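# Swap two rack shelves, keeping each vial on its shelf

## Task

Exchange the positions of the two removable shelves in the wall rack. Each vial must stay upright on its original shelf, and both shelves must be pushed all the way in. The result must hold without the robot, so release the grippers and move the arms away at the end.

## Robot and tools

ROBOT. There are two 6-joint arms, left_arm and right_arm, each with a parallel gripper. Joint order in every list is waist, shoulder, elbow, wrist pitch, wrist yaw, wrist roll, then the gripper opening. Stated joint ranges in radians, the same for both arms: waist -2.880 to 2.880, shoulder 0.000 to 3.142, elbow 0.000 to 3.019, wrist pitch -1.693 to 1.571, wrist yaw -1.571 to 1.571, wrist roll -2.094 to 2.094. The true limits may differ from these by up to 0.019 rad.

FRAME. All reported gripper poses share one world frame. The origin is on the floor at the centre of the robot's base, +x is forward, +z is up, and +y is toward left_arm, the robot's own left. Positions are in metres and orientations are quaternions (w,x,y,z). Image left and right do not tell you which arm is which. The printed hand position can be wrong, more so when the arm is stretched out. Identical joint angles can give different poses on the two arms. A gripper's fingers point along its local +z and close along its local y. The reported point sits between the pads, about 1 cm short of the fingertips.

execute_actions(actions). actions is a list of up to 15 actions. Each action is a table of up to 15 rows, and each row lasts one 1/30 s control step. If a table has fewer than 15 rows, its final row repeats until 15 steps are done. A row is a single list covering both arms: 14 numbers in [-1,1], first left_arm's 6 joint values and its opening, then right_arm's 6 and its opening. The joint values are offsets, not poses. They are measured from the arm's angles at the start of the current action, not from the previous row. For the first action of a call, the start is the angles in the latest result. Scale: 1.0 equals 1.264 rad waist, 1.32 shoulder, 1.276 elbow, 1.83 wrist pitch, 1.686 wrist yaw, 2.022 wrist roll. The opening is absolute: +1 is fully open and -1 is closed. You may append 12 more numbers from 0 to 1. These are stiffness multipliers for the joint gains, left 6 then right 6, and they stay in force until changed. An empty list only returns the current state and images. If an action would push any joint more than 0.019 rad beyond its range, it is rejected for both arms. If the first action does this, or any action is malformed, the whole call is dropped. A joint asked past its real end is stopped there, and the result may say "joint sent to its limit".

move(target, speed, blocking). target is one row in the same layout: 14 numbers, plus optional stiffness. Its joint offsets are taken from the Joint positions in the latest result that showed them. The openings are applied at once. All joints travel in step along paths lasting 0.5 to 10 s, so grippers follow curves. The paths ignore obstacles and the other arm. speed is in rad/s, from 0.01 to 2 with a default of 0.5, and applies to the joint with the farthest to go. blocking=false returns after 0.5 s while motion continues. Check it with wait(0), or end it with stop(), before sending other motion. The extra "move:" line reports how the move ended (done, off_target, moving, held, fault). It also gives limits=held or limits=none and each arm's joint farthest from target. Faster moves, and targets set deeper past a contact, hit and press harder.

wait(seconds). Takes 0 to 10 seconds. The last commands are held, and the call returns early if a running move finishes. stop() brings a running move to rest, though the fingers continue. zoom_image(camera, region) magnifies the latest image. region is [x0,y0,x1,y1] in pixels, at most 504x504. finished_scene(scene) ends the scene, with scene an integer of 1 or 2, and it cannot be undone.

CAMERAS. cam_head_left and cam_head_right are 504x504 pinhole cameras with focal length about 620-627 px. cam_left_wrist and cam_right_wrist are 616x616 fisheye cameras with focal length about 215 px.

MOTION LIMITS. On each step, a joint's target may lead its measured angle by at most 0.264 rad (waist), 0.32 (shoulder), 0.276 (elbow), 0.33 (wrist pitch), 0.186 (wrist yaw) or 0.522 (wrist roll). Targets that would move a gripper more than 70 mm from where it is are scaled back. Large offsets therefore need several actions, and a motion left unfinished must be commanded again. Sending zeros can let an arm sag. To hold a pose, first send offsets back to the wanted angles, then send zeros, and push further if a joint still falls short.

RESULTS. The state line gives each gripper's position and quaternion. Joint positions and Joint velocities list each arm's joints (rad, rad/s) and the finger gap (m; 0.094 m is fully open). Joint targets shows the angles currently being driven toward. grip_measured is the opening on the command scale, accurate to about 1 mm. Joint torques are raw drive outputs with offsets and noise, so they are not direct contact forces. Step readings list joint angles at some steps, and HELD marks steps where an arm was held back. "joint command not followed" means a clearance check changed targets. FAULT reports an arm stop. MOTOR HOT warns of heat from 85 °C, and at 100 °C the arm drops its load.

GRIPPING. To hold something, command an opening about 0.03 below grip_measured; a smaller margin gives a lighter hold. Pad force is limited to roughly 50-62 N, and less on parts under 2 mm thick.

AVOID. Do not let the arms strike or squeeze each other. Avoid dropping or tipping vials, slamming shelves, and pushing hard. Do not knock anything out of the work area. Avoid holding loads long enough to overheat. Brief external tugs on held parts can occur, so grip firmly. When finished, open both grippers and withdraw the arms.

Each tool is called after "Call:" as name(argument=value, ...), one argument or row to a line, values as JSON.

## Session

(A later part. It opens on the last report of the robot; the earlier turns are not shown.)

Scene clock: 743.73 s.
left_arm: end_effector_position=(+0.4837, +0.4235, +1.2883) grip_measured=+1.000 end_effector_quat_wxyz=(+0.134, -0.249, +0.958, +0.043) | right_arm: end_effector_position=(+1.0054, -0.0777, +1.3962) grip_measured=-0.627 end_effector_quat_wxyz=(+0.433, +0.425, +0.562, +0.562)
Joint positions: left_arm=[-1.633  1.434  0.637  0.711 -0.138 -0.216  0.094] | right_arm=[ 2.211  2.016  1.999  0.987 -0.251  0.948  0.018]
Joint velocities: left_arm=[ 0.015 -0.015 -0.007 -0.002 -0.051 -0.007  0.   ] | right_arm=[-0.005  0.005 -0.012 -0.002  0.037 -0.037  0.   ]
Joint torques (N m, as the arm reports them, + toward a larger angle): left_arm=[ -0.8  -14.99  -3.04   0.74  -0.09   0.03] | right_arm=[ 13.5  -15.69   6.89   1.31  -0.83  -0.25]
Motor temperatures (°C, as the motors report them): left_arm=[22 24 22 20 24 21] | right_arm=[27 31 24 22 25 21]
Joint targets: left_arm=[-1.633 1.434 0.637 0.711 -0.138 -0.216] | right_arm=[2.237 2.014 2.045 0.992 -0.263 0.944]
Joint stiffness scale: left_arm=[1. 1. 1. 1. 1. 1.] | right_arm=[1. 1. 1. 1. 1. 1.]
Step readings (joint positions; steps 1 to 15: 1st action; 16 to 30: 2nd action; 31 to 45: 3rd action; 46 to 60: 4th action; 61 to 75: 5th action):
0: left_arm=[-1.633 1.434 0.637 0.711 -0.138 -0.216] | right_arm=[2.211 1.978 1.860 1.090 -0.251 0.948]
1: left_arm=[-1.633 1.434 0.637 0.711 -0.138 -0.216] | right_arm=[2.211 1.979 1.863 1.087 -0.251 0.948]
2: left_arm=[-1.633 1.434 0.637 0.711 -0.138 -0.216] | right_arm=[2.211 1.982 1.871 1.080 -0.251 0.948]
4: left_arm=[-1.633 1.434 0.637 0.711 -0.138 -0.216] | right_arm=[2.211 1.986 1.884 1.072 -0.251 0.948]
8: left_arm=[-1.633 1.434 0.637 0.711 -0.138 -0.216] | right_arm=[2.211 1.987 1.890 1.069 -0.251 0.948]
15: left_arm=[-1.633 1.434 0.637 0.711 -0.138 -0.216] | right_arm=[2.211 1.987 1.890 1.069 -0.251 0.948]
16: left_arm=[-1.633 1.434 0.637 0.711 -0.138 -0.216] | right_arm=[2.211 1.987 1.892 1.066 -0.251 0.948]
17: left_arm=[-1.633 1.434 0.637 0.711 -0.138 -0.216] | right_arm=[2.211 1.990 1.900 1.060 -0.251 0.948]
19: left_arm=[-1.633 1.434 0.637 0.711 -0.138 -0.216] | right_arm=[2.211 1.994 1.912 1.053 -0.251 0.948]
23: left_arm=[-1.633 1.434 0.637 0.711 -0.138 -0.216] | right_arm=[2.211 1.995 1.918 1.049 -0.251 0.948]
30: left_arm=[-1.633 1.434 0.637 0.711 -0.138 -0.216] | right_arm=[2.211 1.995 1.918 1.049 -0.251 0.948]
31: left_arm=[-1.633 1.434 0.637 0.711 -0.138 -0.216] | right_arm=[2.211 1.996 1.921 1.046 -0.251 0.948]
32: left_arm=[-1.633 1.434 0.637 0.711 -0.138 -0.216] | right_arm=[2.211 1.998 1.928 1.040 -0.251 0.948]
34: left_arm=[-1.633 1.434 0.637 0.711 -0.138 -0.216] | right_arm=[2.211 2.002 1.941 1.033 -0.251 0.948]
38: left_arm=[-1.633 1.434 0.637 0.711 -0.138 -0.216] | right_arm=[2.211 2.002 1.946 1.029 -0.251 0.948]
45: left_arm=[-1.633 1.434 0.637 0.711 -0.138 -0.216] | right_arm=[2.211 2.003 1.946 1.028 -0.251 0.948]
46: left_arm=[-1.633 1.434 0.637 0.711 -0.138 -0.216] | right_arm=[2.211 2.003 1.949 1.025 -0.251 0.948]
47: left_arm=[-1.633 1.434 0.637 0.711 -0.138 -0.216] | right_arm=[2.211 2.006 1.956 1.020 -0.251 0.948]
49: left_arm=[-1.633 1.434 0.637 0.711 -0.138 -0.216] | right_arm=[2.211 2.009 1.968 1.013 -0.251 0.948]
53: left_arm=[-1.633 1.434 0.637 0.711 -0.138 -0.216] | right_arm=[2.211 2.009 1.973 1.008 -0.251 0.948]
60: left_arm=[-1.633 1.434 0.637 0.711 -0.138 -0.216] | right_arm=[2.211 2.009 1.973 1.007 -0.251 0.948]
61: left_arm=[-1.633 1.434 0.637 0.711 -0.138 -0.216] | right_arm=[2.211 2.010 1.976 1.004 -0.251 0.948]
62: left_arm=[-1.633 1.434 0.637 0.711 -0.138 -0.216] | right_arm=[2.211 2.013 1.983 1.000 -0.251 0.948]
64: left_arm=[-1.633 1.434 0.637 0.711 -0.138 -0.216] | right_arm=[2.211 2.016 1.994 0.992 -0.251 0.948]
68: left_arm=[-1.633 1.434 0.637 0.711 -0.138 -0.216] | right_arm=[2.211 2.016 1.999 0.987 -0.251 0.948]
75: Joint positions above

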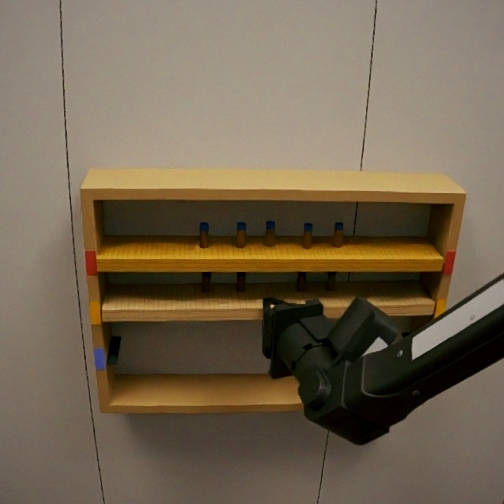

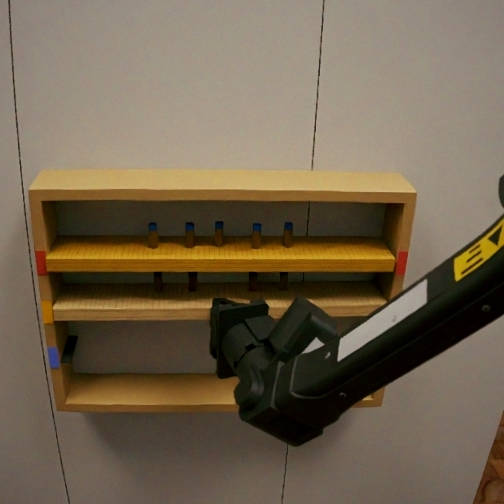

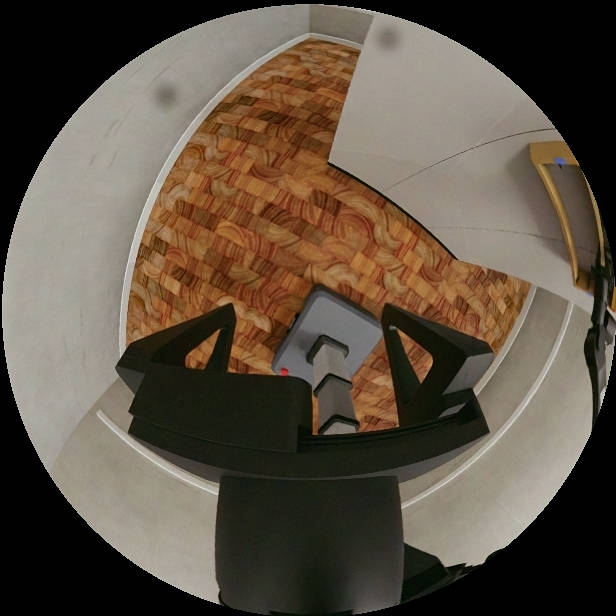

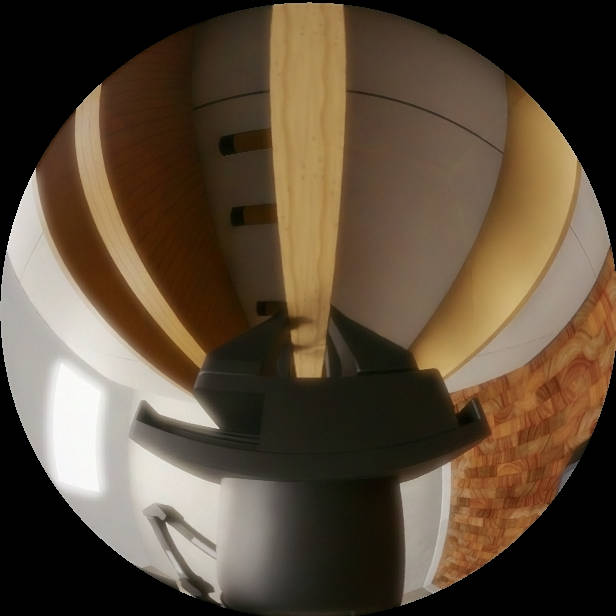

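Call:
execute_actions(
  actions=[
    [[0,0,0,0,0,0,1,0.015,0.005,0.058,-0.008,-0.007,-0.002,-0.66]],
    [[0,0,0,0,0,0,1,0.015,0.005,0.058,-0.008,-0.007,-0.002,-0.66]],
  ],
)

Scene clock: 751.17 s.
left_arm: end_effector_position=(+0.4837, +0.4235, +1.2883) grip_measured=+1.000 end_effector_quat_wxyz=(+0.134, -0.249, +0.958, +0.043) | right_arm: end_effector_position=(+1.0140, -0.0772, +1.3956) grip_measured=-0.627 end_effector_quat_wxyz=(+0.434, +0.424, +0.561, +0.563)
Joint positions: left_arm=[-1.633  1.434  0.637  0.711 -0.138 -0.216  0.094] | right_arm=[ 2.211  2.032  2.042  0.96  -0.253  0.948  0.018]
Joint velocities: left_arm=[-0.005  0.005 -0.032 -0.007  0.095  0.037  0.   ] | right_arm=[-0.005 -0.024  0.002 -0.002  0.037  0.051 -0.   ]
Joint torques (N m, as the arm reports them, + toward a larger angle): left_arm=[ -0.83 -15.03  -3.03   0.75  -0.09   0.03] | right_arm=[ 12.79 -15.36   7.9    0.89  -0.77  -0.25]
Motor temperatures (°C, as the motors report them): left_arm=[22 24 22 20 24 21] | right_arm=[27 31 24 22 25 21]
Joint targets: left_arm=[-1.633 1.434 0.637 0.711 -0.138 -0.216] | right_arm=[2.230 2.031 2.100 0.955 -0.263 0.944]
Joint stiffness scale: left_arm=[1. 1. 1. 1. 1. 1.] | right_arm=[1. 1. 1. 1. 1. 1.]
Step readings (joint positions; steps 1 to 15: 1st action; 16 to 30: 2nd action):
0: left_arm=[-1.633 1.434 0.637 0.711 -0.138 -0.216] | right_arm=[2.211 2.016 1.999 0.987 -0.251 0.948]
1: left_arm=[-1.633 1.434 0.637 0.711 -0.138 -0.216] | right_arm=[2.211 2.017 2.002 0.984 -0.251 0.948]
2: left_arm=[-1.633 1.434 0.637 0.711 -0.138 -0.216] | right_arm=[2.211 2.020 2.010 0.980 -0.252 0.948]
4: left_arm=[-1.633 1.434 0.637 0.711 -0.138 -0.216] | right_arm=[2.211 2.024 2.023 0.972 -0.252 0.948]
8: left_arm=[-1.633 1.434 0.637 0.711 -0.138 -0.216] | right_arm=[2.211 2.024 2.026 0.969 -0.252 0.948]
15: left_arm=[-1.633 1.434 0.637 0.711 -0.138 -0.216] | right_arm=[2.211 2.024 2.026 0.969 -0.252 0.948]
16: left_arm=[-1.633 1.434 0.637 0.711 -0.138 -0.216] | right_arm=[2.211 2.025 2.029 0.967 -0.252 0.948]
17: left_arm=[-1.633 1.434 0.637 0.711 -0.138 -0.216] | right_arm=[2.211 2.028 2.036 0.963 -0.252 0.948]
19: left_arm=[-1.633 1.434 0.637 0.711 -0.138 -0.216] | right_arm=[2.211 2.031 2.042 0.960 -0.253 0.948]
23: left_arm=[-1.633 1.434 0.637 0.711 -0.138 -0.216] | right_arm=[2.211 2.032 2.042 0.960 -0.253 0.948]
30: Joint positions above

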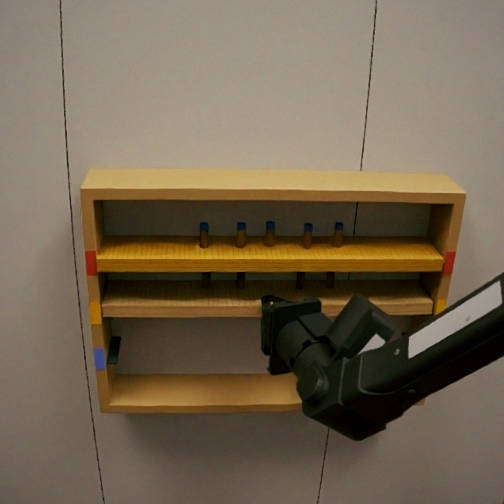

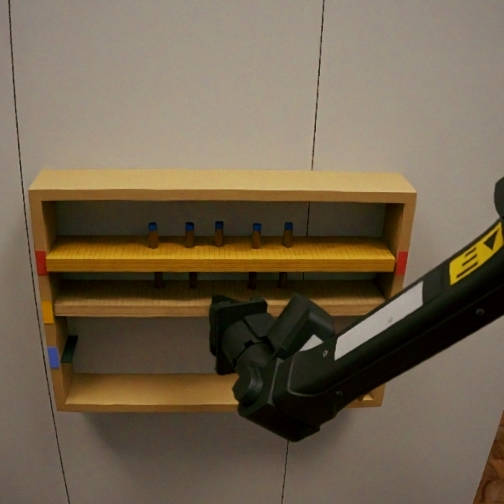

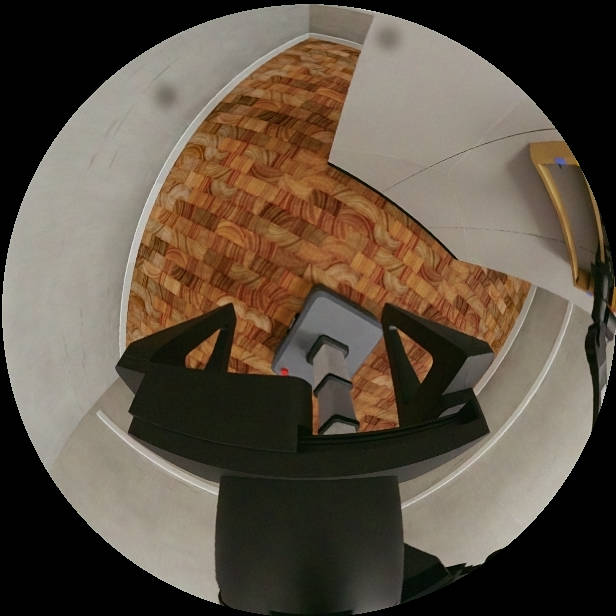

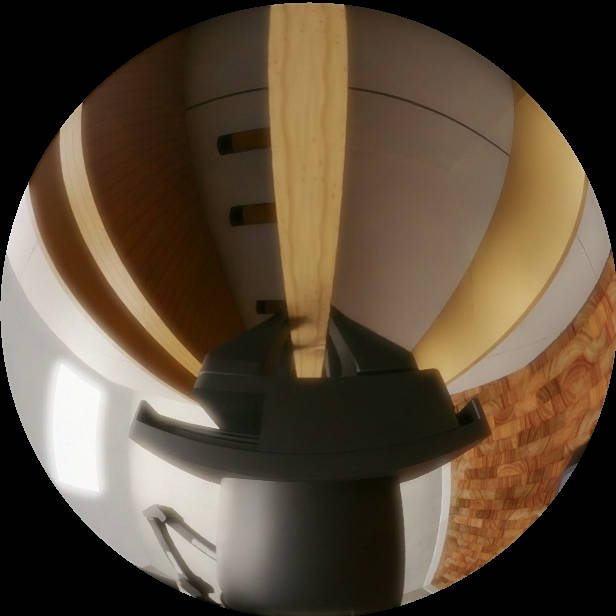

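Call:
execute_actions(
  actions=[
    [[0,0,0,0,0,0,1,0,0,0.01,0,0,0,-0.66]],
    [[0,0,0,0,0,0,1,0,0,0.01,0,0,0,-0.3]],
  ],
)

Call:
move(
  target=[0,0,0,0,0,0,1,0,-0.098,-0.326,0.17,-0.01,0,-0.3],
  speed=0.3,
)

Call:
zoom_image(
  camera="cam_right_wrist",
  region=[400,20,600,170],
)

Scene clock: 759.13 s.
left_arm: end_effector_position=(+0.4837, +0.4235, +1.2883) grip_measured=+1.000 end_effector_quat_wxyz=(+0.134, -0.249, +0.958, +0.043) | right_arm: end_effector_position=(+1.0136, -0.0771, +1.3951) grip_measured=-0.303 end_effector_quat_wxyz=(+0.433, +0.425, +0.562, +0.562)
Joint positions: left_arm=[-1.633  1.434  0.637  0.711 -0.138 -0.216  0.094] | right_arm=[ 2.211  2.032  2.041  0.96  -0.252  0.948  0.033]
Joint velocities: left_arm=[-0.005 -0.024 -0.002 -0.012  0.095  0.066  0.   ] | right_arm=[ 0.005  0.005  0.002  0.002 -0.095  0.022 -0.   ]
Joint torques (N m, as the arm reports them, + toward a larger angle): left_arm=[ -0.8  -15.    -3.04   0.74  -0.09   0.03] | right_arm=[ 11.41 -15.25   4.95   1.1   -0.36  -0.23]
Motor temperatures (°C, as the motors report them): left_arm=[22 24 22 20 24 21] | right_arm=[27 31 25 22 25 21]
Joint targets: left_arm=[-1.633 1.434 0.637 0.711 -0.138 -0.216] | right_arm=[2.211 2.032 2.054 0.960 -0.252 0.948]
Joint stiffness scale: left_arm=[1. 1. 1. 1. 1. 1.] | right_arm=[1. 1. 1. 1. 1. 1.]
Step readings (joint positions; steps 1 to 15: 1st action; 16 to 30: 2nd action):
0: left_arm=[-1.633 1.434 0.637 0.711 -0.138 -0.216] | right_arm=[2.211 2.032 2.042 0.960 -0.253 0.948]
1: left_arm=[-1.633 1.434 0.637 0.711 -0.138 -0.216] | right_arm=[2.211 2.032 2.042 0.960 -0.252 0.948]
2: left_arm=[-1.633 1.434 0.637 0.711 -0.138 -0.216] | right_arm=[2.211 2.032 2.041 0.960 -0.252 0.948]
4: left_arm=[-1.633 1.434 0.637 0.711 -0.138 -0.216] | right_arm=[2.211 2.032 2.041 0.960 -0.252 0.948]
8: left_arm=[-1.633 1.434 0.637 0.711 -0.138 -0.216] | right_arm=[2.211 2.032 2.041 0.960 -0.252 0.948]
15: left_arm=[-1.633 1.434 0.637 0.711 -0.138 -0.216] | right_arm=[2.211 2.032 2.041 0.960 -0.252 0.948]
16: left_arm=[-1.633 1.434 0.637 0.711 -0.138 -0.216] | right_arm=[2.211 2.032 2.041 0.960 -0.252 0.948]
17: left_arm=[-1.633 1.434 0.637 0.711 -0.138 -0.216] | right_arm=[2.211 2.032 2.041 0.960 -0.252 0.948]
19: left_arm=[-1.633 1.434 0.637 0.711 -0.138 -0.216] | right_arm=[2.211 2.032 2.041 0.960 -0.252 0.948]
23: left_arm=[-1.633 1.434 0.637 0.711 -0.138 -0.216] | right_arm=[2.211 2.032 2.041 0.960 -0.252 0.948]
30: Joint positions above

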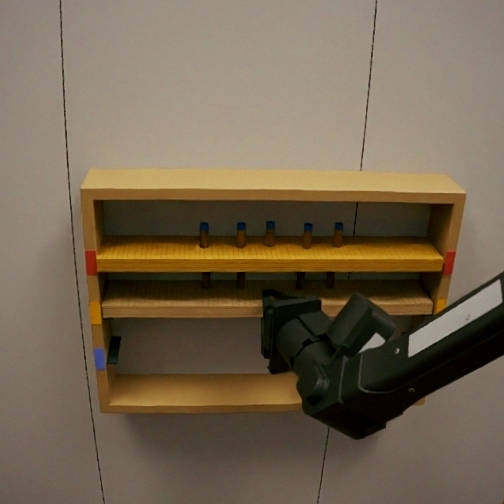

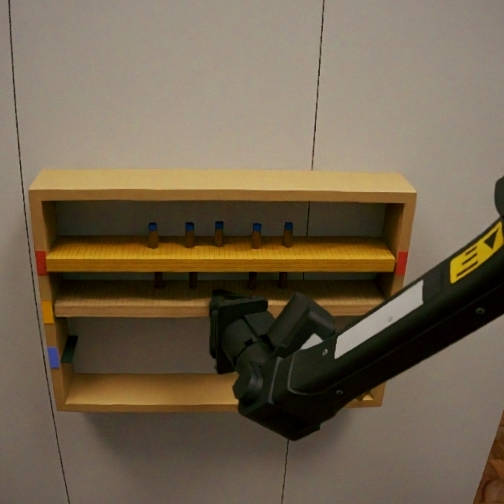

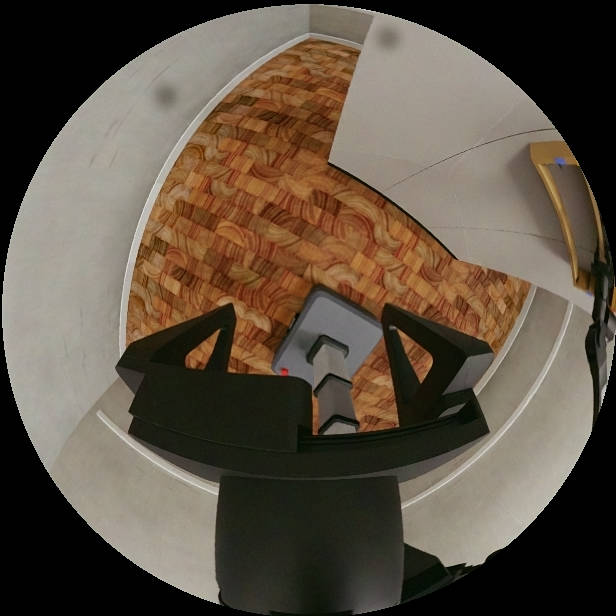

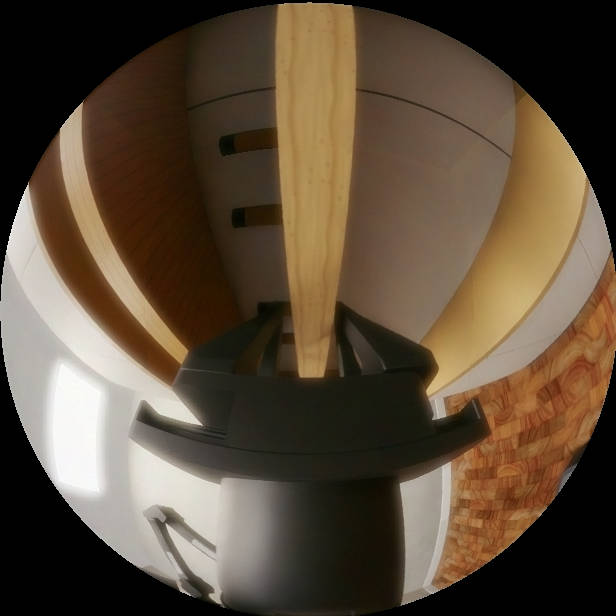

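Scene clock: 760.90 s.
left_arm: end_effector_position=(+0.4837, +0.4235, +1.2883) grip_measured=+1.000 end_effector_quat_wxyz=(+0.134, -0.249, +0.958, +0.043) | right_arm: end_effector_position=(+0.9063, -0.0735, +1.3986) grip_measured=-0.302 end_effector_quat_wxyz=(+0.425, +0.422, +0.567, +0.565)
Joint positions: left_arm=[-1.633  1.434  0.637  0.711 -0.138 -0.216  0.094] | right_arm=[ 2.211  1.924  1.626  1.25  -0.264  0.948  0.033]
Joint velocities: left_arm=[-0.005 -0.005 -0.002  0.002 -0.037  0.081  0.   ] | right_arm=[-0.005 -0.005 -0.002  0.007  0.022 -0.007  0.001]
Joint torques (N m, as the arm reports them, + toward a larger angle): left_arm=[ -0.79 -15.06  -3.04   0.73  -0.09   0.03] | right_arm=[ 10.69 -15.04   2.05   1.89  -0.56  -0.22]
Motor temperatures (°C, as the motors report them): left_arm=[22 24 22 20 24 21] | right_arm=[27 31 25 22 25 21]
Joint targets: left_arm=[-1.633 1.434 0.637 0.711 -0.138 -0.216] | right_arm=[2.211 1.902 1.625 1.271 -0.268 0.948]
Joint stiffness scale: left_arm=[1. 1. 1. 1. 1. 1.] | right_arm=[1. 1. 1. 1. 1. 1.]
move: off_target (right_arm); limits=none; left_arm: farthest joint: the waist, 0.000 radians from its target (0.000 radians at the start); right_arm: farthest joint: the shoulder, 0.022 radians from its target (0.129 radians at the start)

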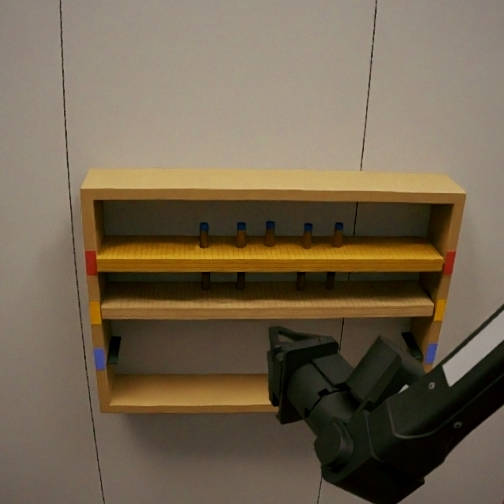

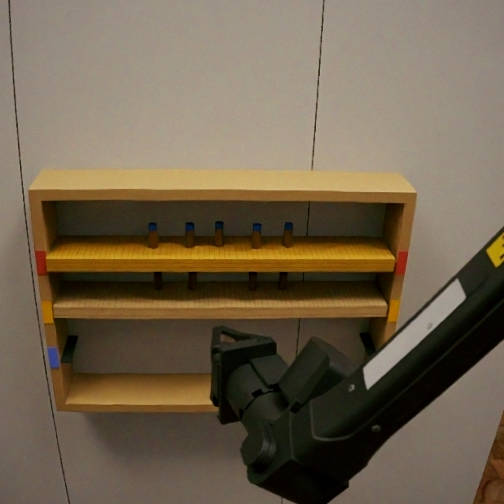

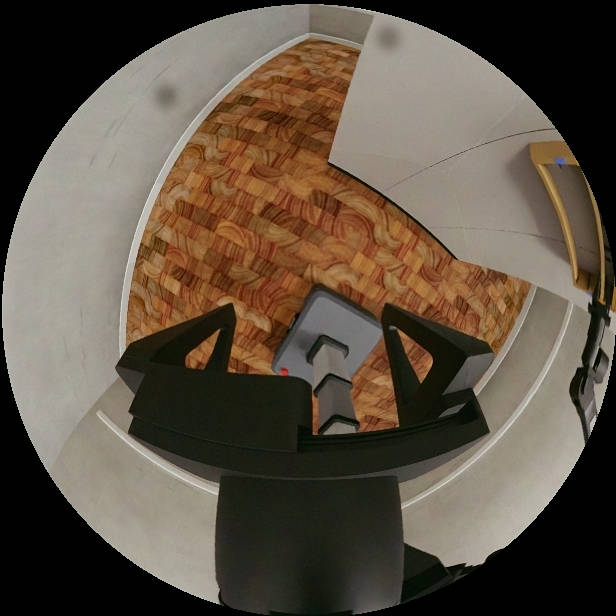

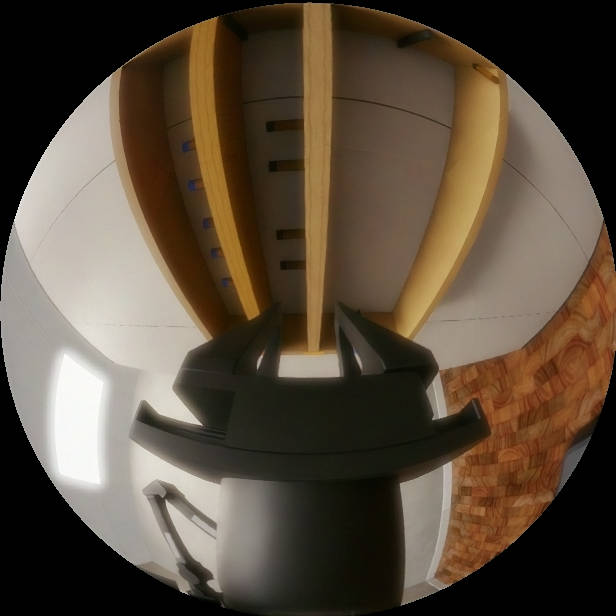

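Region (400, 20, 600, 170) of cam_right_wrist's 616x616 image, scaled by 2.520, with more detail than that image has; it fills the top 378 rows of this view, and the rest is white.

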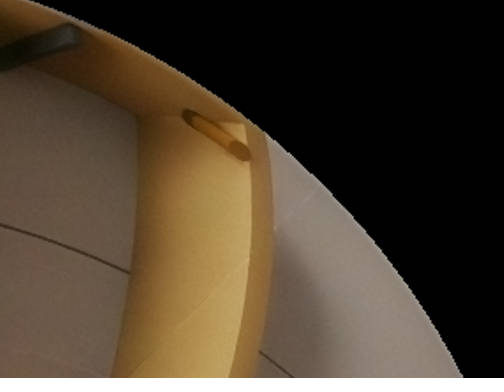

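Call:
move(
  target=[0,0,0,0,0,0,1,-0.146,-0.187,-0.067,-0.242,0.244,-0.691,-0.3],
  speed=0.6,
)

Call:
zoom_image(
  camera="cam_right_wrist",
  region=[180,180,440,400],
)

Scene clock: 806.87 s.
left_arm: end_effector_position=(+0.4837, +0.4235, +1.2883) grip_measured=+1.000 end_effector_quat_wxyz=(+0.134, -0.249, +0.958, +0.043) | right_arm: end_effector_position=(+0.9288, -0.2535, +1.3316) grip_measured=-0.302 end_effector_quat_wxyz=(+0.502, +0.006, +0.865, -0.008)
Joint positions: left_arm=[-1.633  1.434  0.637  0.711 -0.138 -0.216  0.094] | right_arm=[ 2.045  1.697  1.544  0.82   0.143 -0.436  0.033]
Joint velocities: left_arm=[ 0.005 -0.015 -0.012  0.007  0.066  0.007  0.   ] | right_arm=[-0.005 -0.005 -0.002 -0.002 -0.007  0.007 -0.   ]
Joint torques (N m, as the arm reports them, + toward a larger angle): left_arm=[ -0.86 -14.99  -3.04   0.73  -0.08   0.03] | right_arm=[  5.67 -16.78   2.77   0.8   -0.08  -0.24]
Motor temperatures (°C, as the motors report them): left_arm=[22 24 22 20 24 21] | right_arm=[27 31 23 22 25 21]
Joint targets: left_arm=[-1.633 1.434 0.637 0.711 -0.138 -0.216] | right_arm=[2.027 1.678 1.541 0.807 0.148 -0.449]
Joint stiffness scale: left_arm=[1. 1. 1. 1. 1. 1.] | right_arm=[1. 1. 1. 1. 1. 1.]
move: done; limits=none; left_arm: farthest joint: the waist, 0.000 radians from its target (0.000 radians at the start); right_arm: farthest joint: the shoulder, 0.020 radians from its target (0.247 radians at the start)

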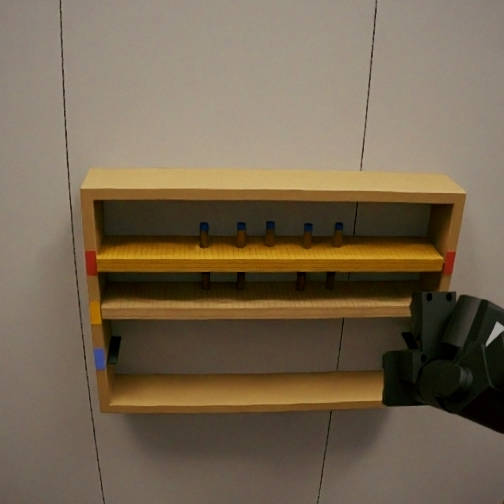

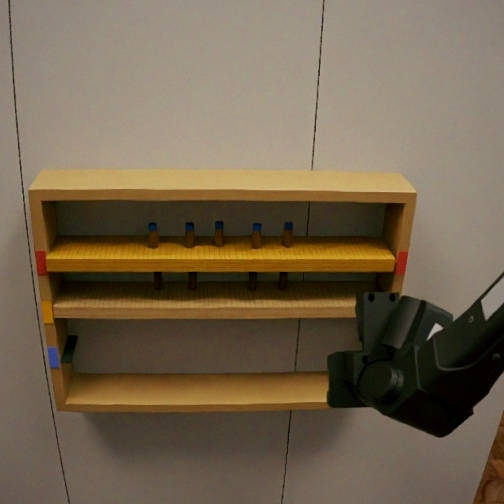

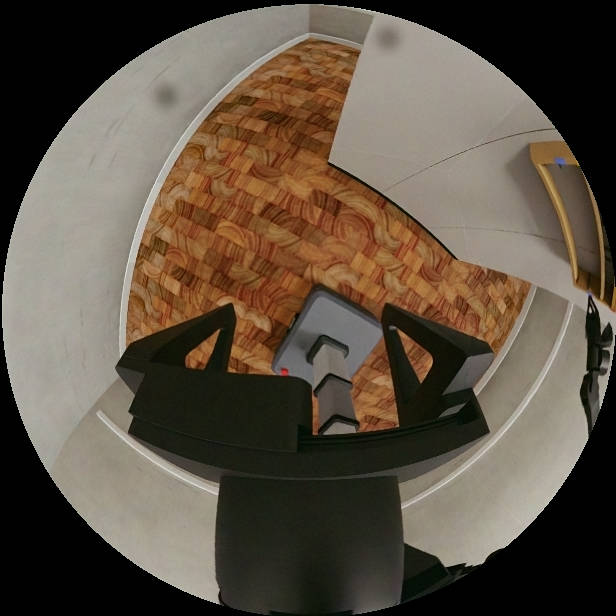

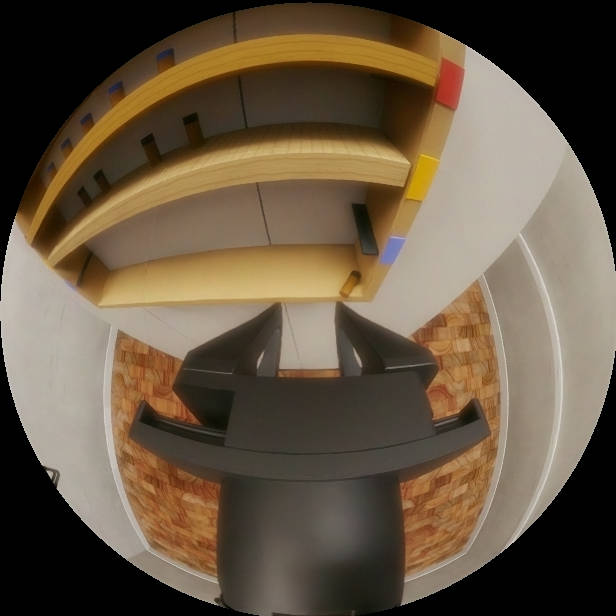

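Region (180, 180, 440, 400) of cam_right_wrist's 616x616 image, scaled by 1.938, with more detail than that image has; it fills the top 426 rows of this view, and the rest is white.

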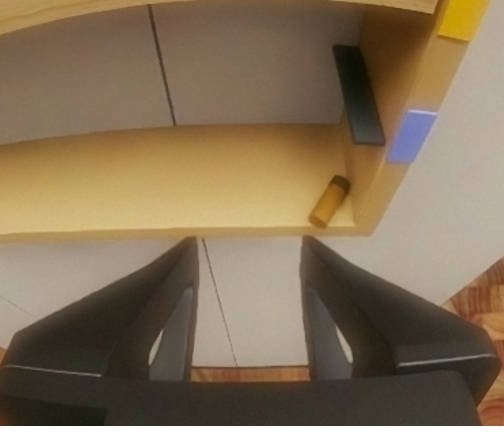

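Call:
move(
  target=[0,0,0,0,0,0,1,0.0396,0.1455,0.231,0.018,0.1785,0.07,-0.4],
  speed=0.3,
)

Call:
zoom_image(
  camera="cam_right_wrist",
  region=[180,180,440,400],
)

Scene clock: 836.17 s.
left_arm: end_effector_position=(+0.4837, +0.4235, +1.2883) grip_measured=+1.000 end_effector_quat_wxyz=(+0.134, -0.249, +0.958, +0.043) | right_arm: end_effector_position=(+0.9628, -0.2701, +1.2965) grip_measured=-0.397 end_effector_quat_wxyz=(+0.492, +0.156, +0.852, -0.089)
Joint positions: left_arm=[-1.633  1.434  0.637  0.711 -0.138 -0.216  0.094] | right_arm=[ 2.075  1.867  1.812  0.83   0.44  -0.308  0.028]
Joint velocities: left_arm=[-0.005 -0.005 -0.002 -0.017  0.022 -0.037  0.   ] | right_arm=[-0.005 -0.005 -0.002  0.012 -0.081  0.007 -0.001]
Joint torques (N m, as the arm reports them, + toward a larger angle): left_arm=[ -0.82 -15.03  -3.03   0.74  -0.09   0.03] | right_arm=[  9.79 -14.38   5.44   1.94   0.01  -0.04]
Motor temperatures (°C, as the motors report them): left_arm=[22 24 22 20 24 21] | right_arm=[26 31 23 22 24 21]
Joint targets: left_arm=[-1.633 1.434 0.637 0.711 -0.138 -0.216] | right_arm=[2.095 1.890 1.839 0.853 0.444 -0.295]
Joint stiffness scale: left_arm=[1. 1. 1. 1. 1. 1.] | right_arm=[1. 1. 1. 1. 1. 1.]
move: off_target (right_arm); limits=none; left_arm: farthest joint: the waist, 0.000 radians from its target (0.000 radians at the start); right_arm: farthest joint: the elbow, 0.026 radians from its target (0.295 radians at the start)

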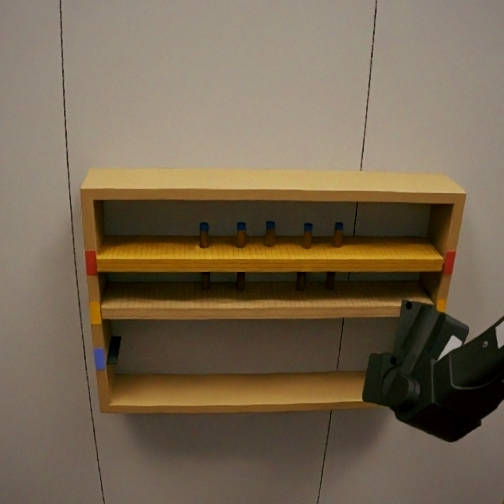

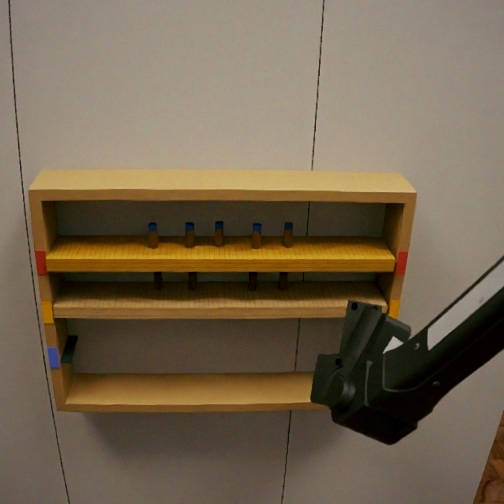

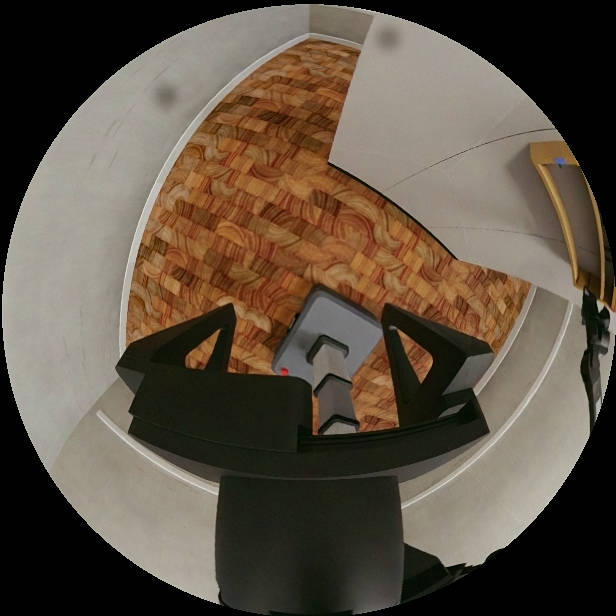

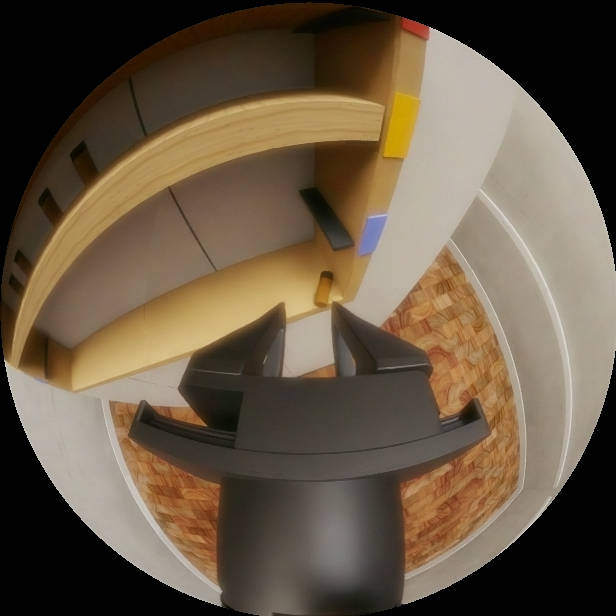

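Region (180, 180, 440, 400) of cam_right_wrist's 616x616 image, scaled by 1.938, with more detail than that image has; it fills the top 426 rows of this view, and the rest is white.

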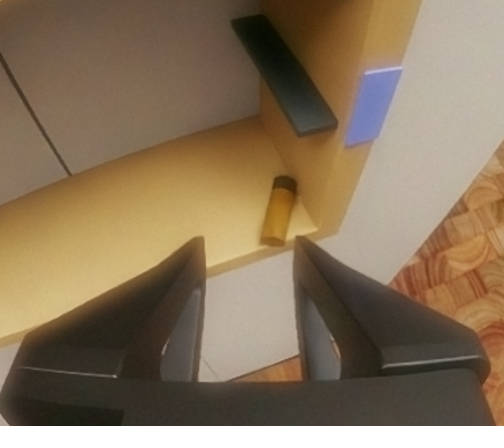

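Call:
move(
  target=[0,0,0,0,0,0,1,-0.0356,0.0485,0.1125,-0.046,-0.01,0.013,-0.5],
  speed=0.15,
)

Call:
zoom_image(
  camera="cam_right_wrist",
  region=[180,180,440,400],
)

Scene clock: 844.87 s.
left_arm: end_effector_position=(+0.4837, +0.4235, +1.2883) grip_measured=+1.000 end_effector_quat_wxyz=(+0.134, -0.249, +0.958, +0.043) | right_arm: end_effector_position=(+0.9862, -0.2865, +1.2863) grip_measured=-0.497 end_effector_quat_wxyz=(+0.494, +0.157, +0.850, -0.093)
Joint positions: left_arm=[-1.633  1.434  0.637  0.711 -0.138 -0.216  0.094] | right_arm=[ 2.05   1.907  1.926  0.759  0.428 -0.295  0.024]
Joint velocities: left_arm=[ 0.005 -0.005  0.002 -0.007 -0.037  0.022  0.   ] | right_arm=[ 0.005 -0.015  0.022  0.007  0.051 -0.095 -0.   ]
Joint torques (N m, as the arm reports them, + toward a larger angle): left_arm=[ -0.82 -15.02  -3.03   0.74  -0.08   0.03] | right_arm=[  6.45 -14.71   6.07   0.81  -0.35  -0.03]
Motor temperatures (°C, as the motors report them): left_arm=[22 24 22 20 24 21] | right_arm=[26 31 23 22 24 21]
Joint targets: left_arm=[-1.633 1.434 0.637 0.711 -0.138 -0.216] | right_arm=[2.030 1.931 1.956 0.746 0.423 -0.282]
Joint stiffness scale: left_arm=[1. 1. 1. 1. 1. 1.] | right_arm=[1. 1. 1. 1. 1. 1.]
move: off_target (right_arm); limits=none; left_arm: farthest joint: the waist, 0.000 radians from its target (0.000 radians at the start); right_arm: farthest joint: the elbow, 0.029 radians from its target (0.143 radians at the start)

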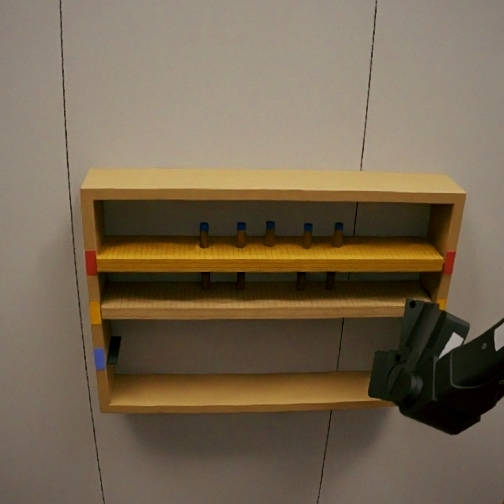

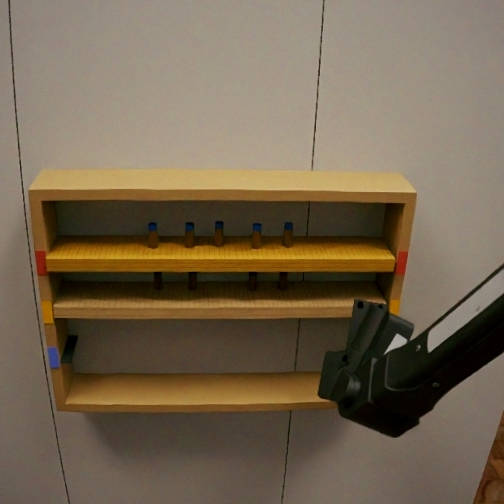

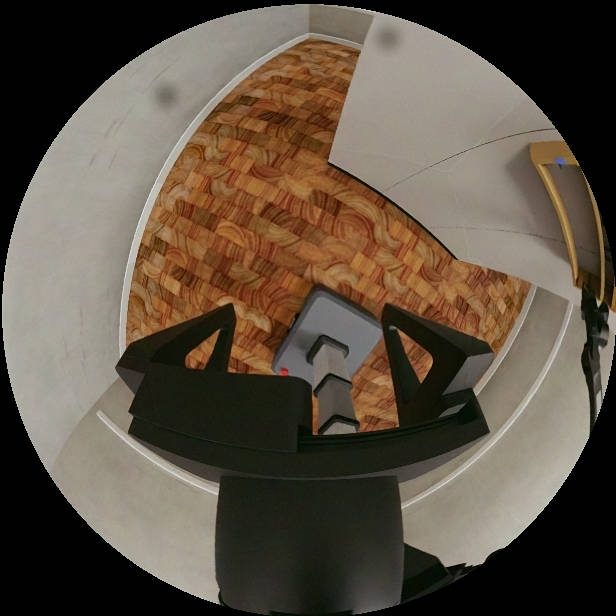

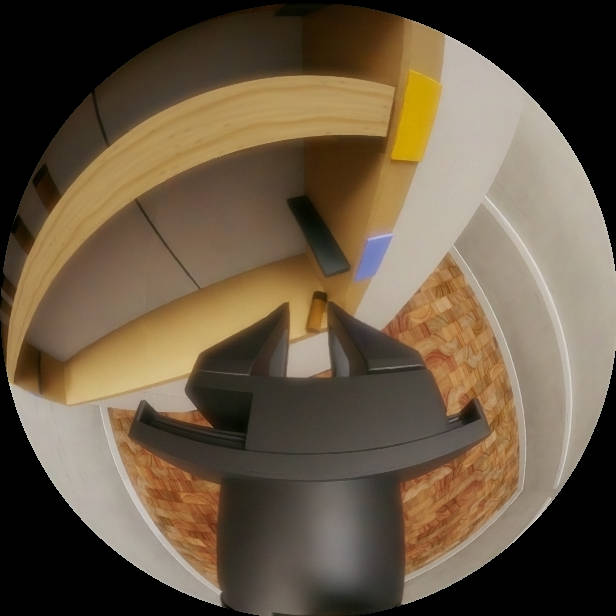

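Region (180, 180, 440, 400) of cam_right_wrist's 616x616 image, scaled by 1.938, with more detail than that image has; it fills the top 426 rows of this view, and the rest is white.

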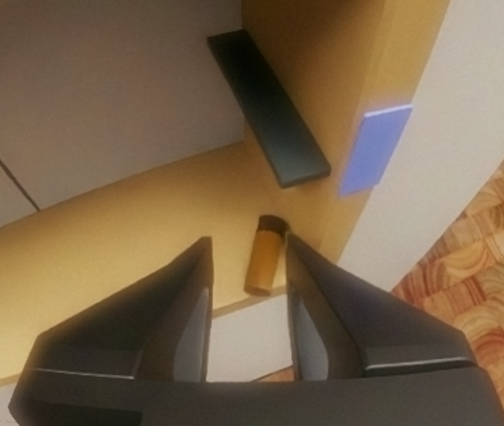

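Call:
move(
  target=[0,0,0,0,0,0,1,-0.030,0.062,0.092,-0.027,-0.01,0.013,-0.5],
  speed=0.1,
)

Call:
zoom_image(
  camera="cam_right_wrist",
  region=[180,180,440,400],
)

Scene clock: 858.87 s.
left_arm: end_effector_position=(+0.4837, +0.4235, +1.2883) grip_measured=+1.000 end_effector_quat_wxyz=(+0.134, -0.249, +0.958, +0.043) | right_arm: end_effector_position=(+0.9922, -0.2894, +1.2652) grip_measured=-0.497 end_effector_quat_wxyz=(+0.493, +0.156, +0.851, -0.093)
Joint positions: left_arm=[-1.633  1.434  0.637  0.711 -0.138 -0.216  0.094] | right_arm=[ 2.033  1.964  2.012  0.722  0.415 -0.281  0.024]
Joint velocities: left_arm=[ 0.005  0.005 -0.002 -0.002 -0.095 -0.095  0.   ] | right_arm=[ 0.005 -0.005 -0.002 -0.007  0.066  0.007  0.001]
Joint torques (N m, as the arm reports them, + toward a larger angle): left_arm=[ -0.85 -15.02  -3.05   0.75  -0.09   0.03] | right_arm=[  6.39 -15.06   6.49   0.81  -0.33  -0.05]
Motor temperatures (°C, as the motors report them): left_arm=[22 24 22 20 24 21] | right_arm=[26 31 24 22 24 21]
Joint targets: left_arm=[-1.633 1.434 0.637 0.711 -0.138 -0.216] | right_arm=[2.012 1.989 2.044 0.710 0.411 -0.268]
Joint stiffness scale: left_arm=[1. 1. 1. 1. 1. 1.] | right_arm=[1. 1. 1. 1. 1. 1.]
move: off_target (right_arm); limits=none; left_arm: farthest joint: the waist, 0.000 radians from its target (0.000 radians at the start); right_arm: farthest joint: the elbow, 0.032 radians from its target (0.117 radians at the start)

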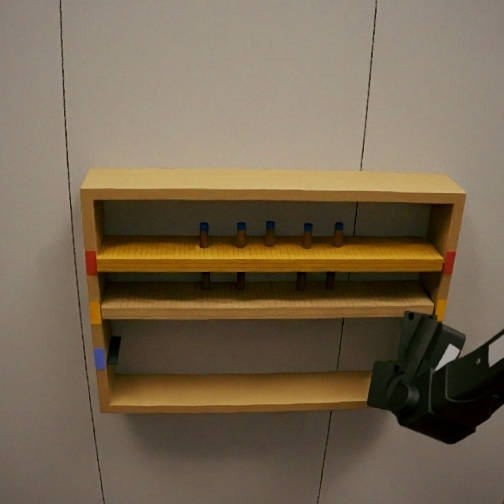

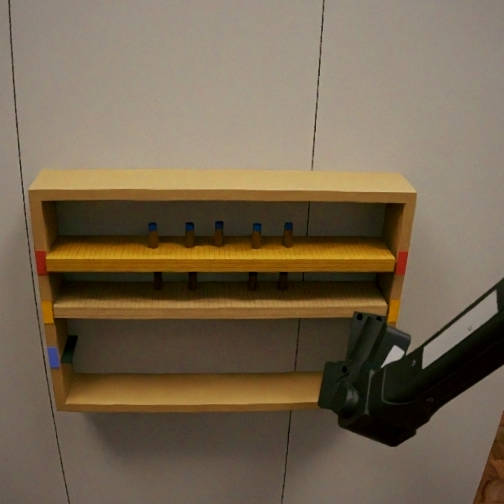

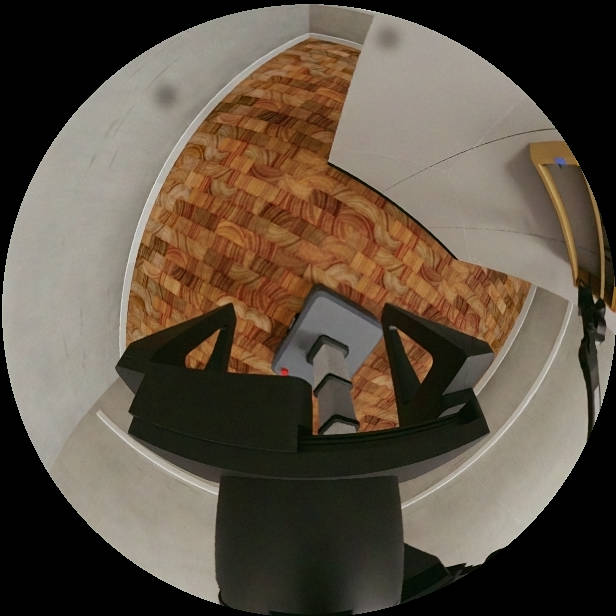

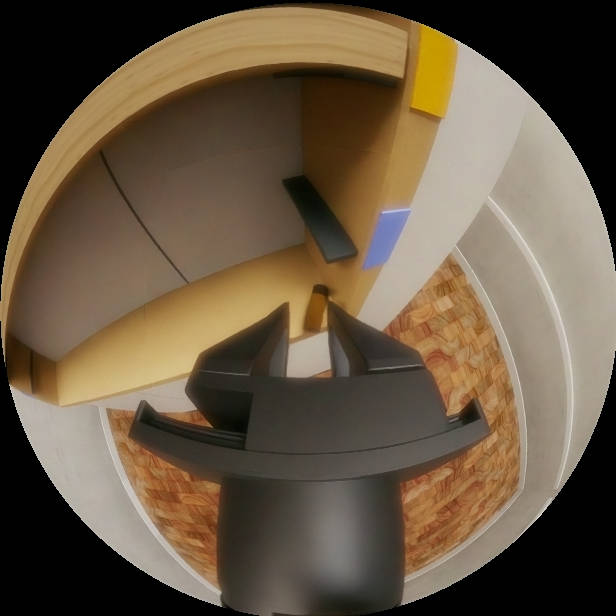

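Region (180, 180, 440, 400) of cam_right_wrist's 616x616 image, scaled by 1.938, with more detail than that image has; it fills the top 426 rows of this view, and the rest is white.

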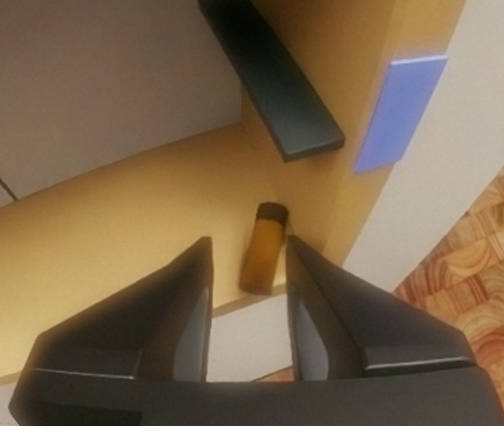

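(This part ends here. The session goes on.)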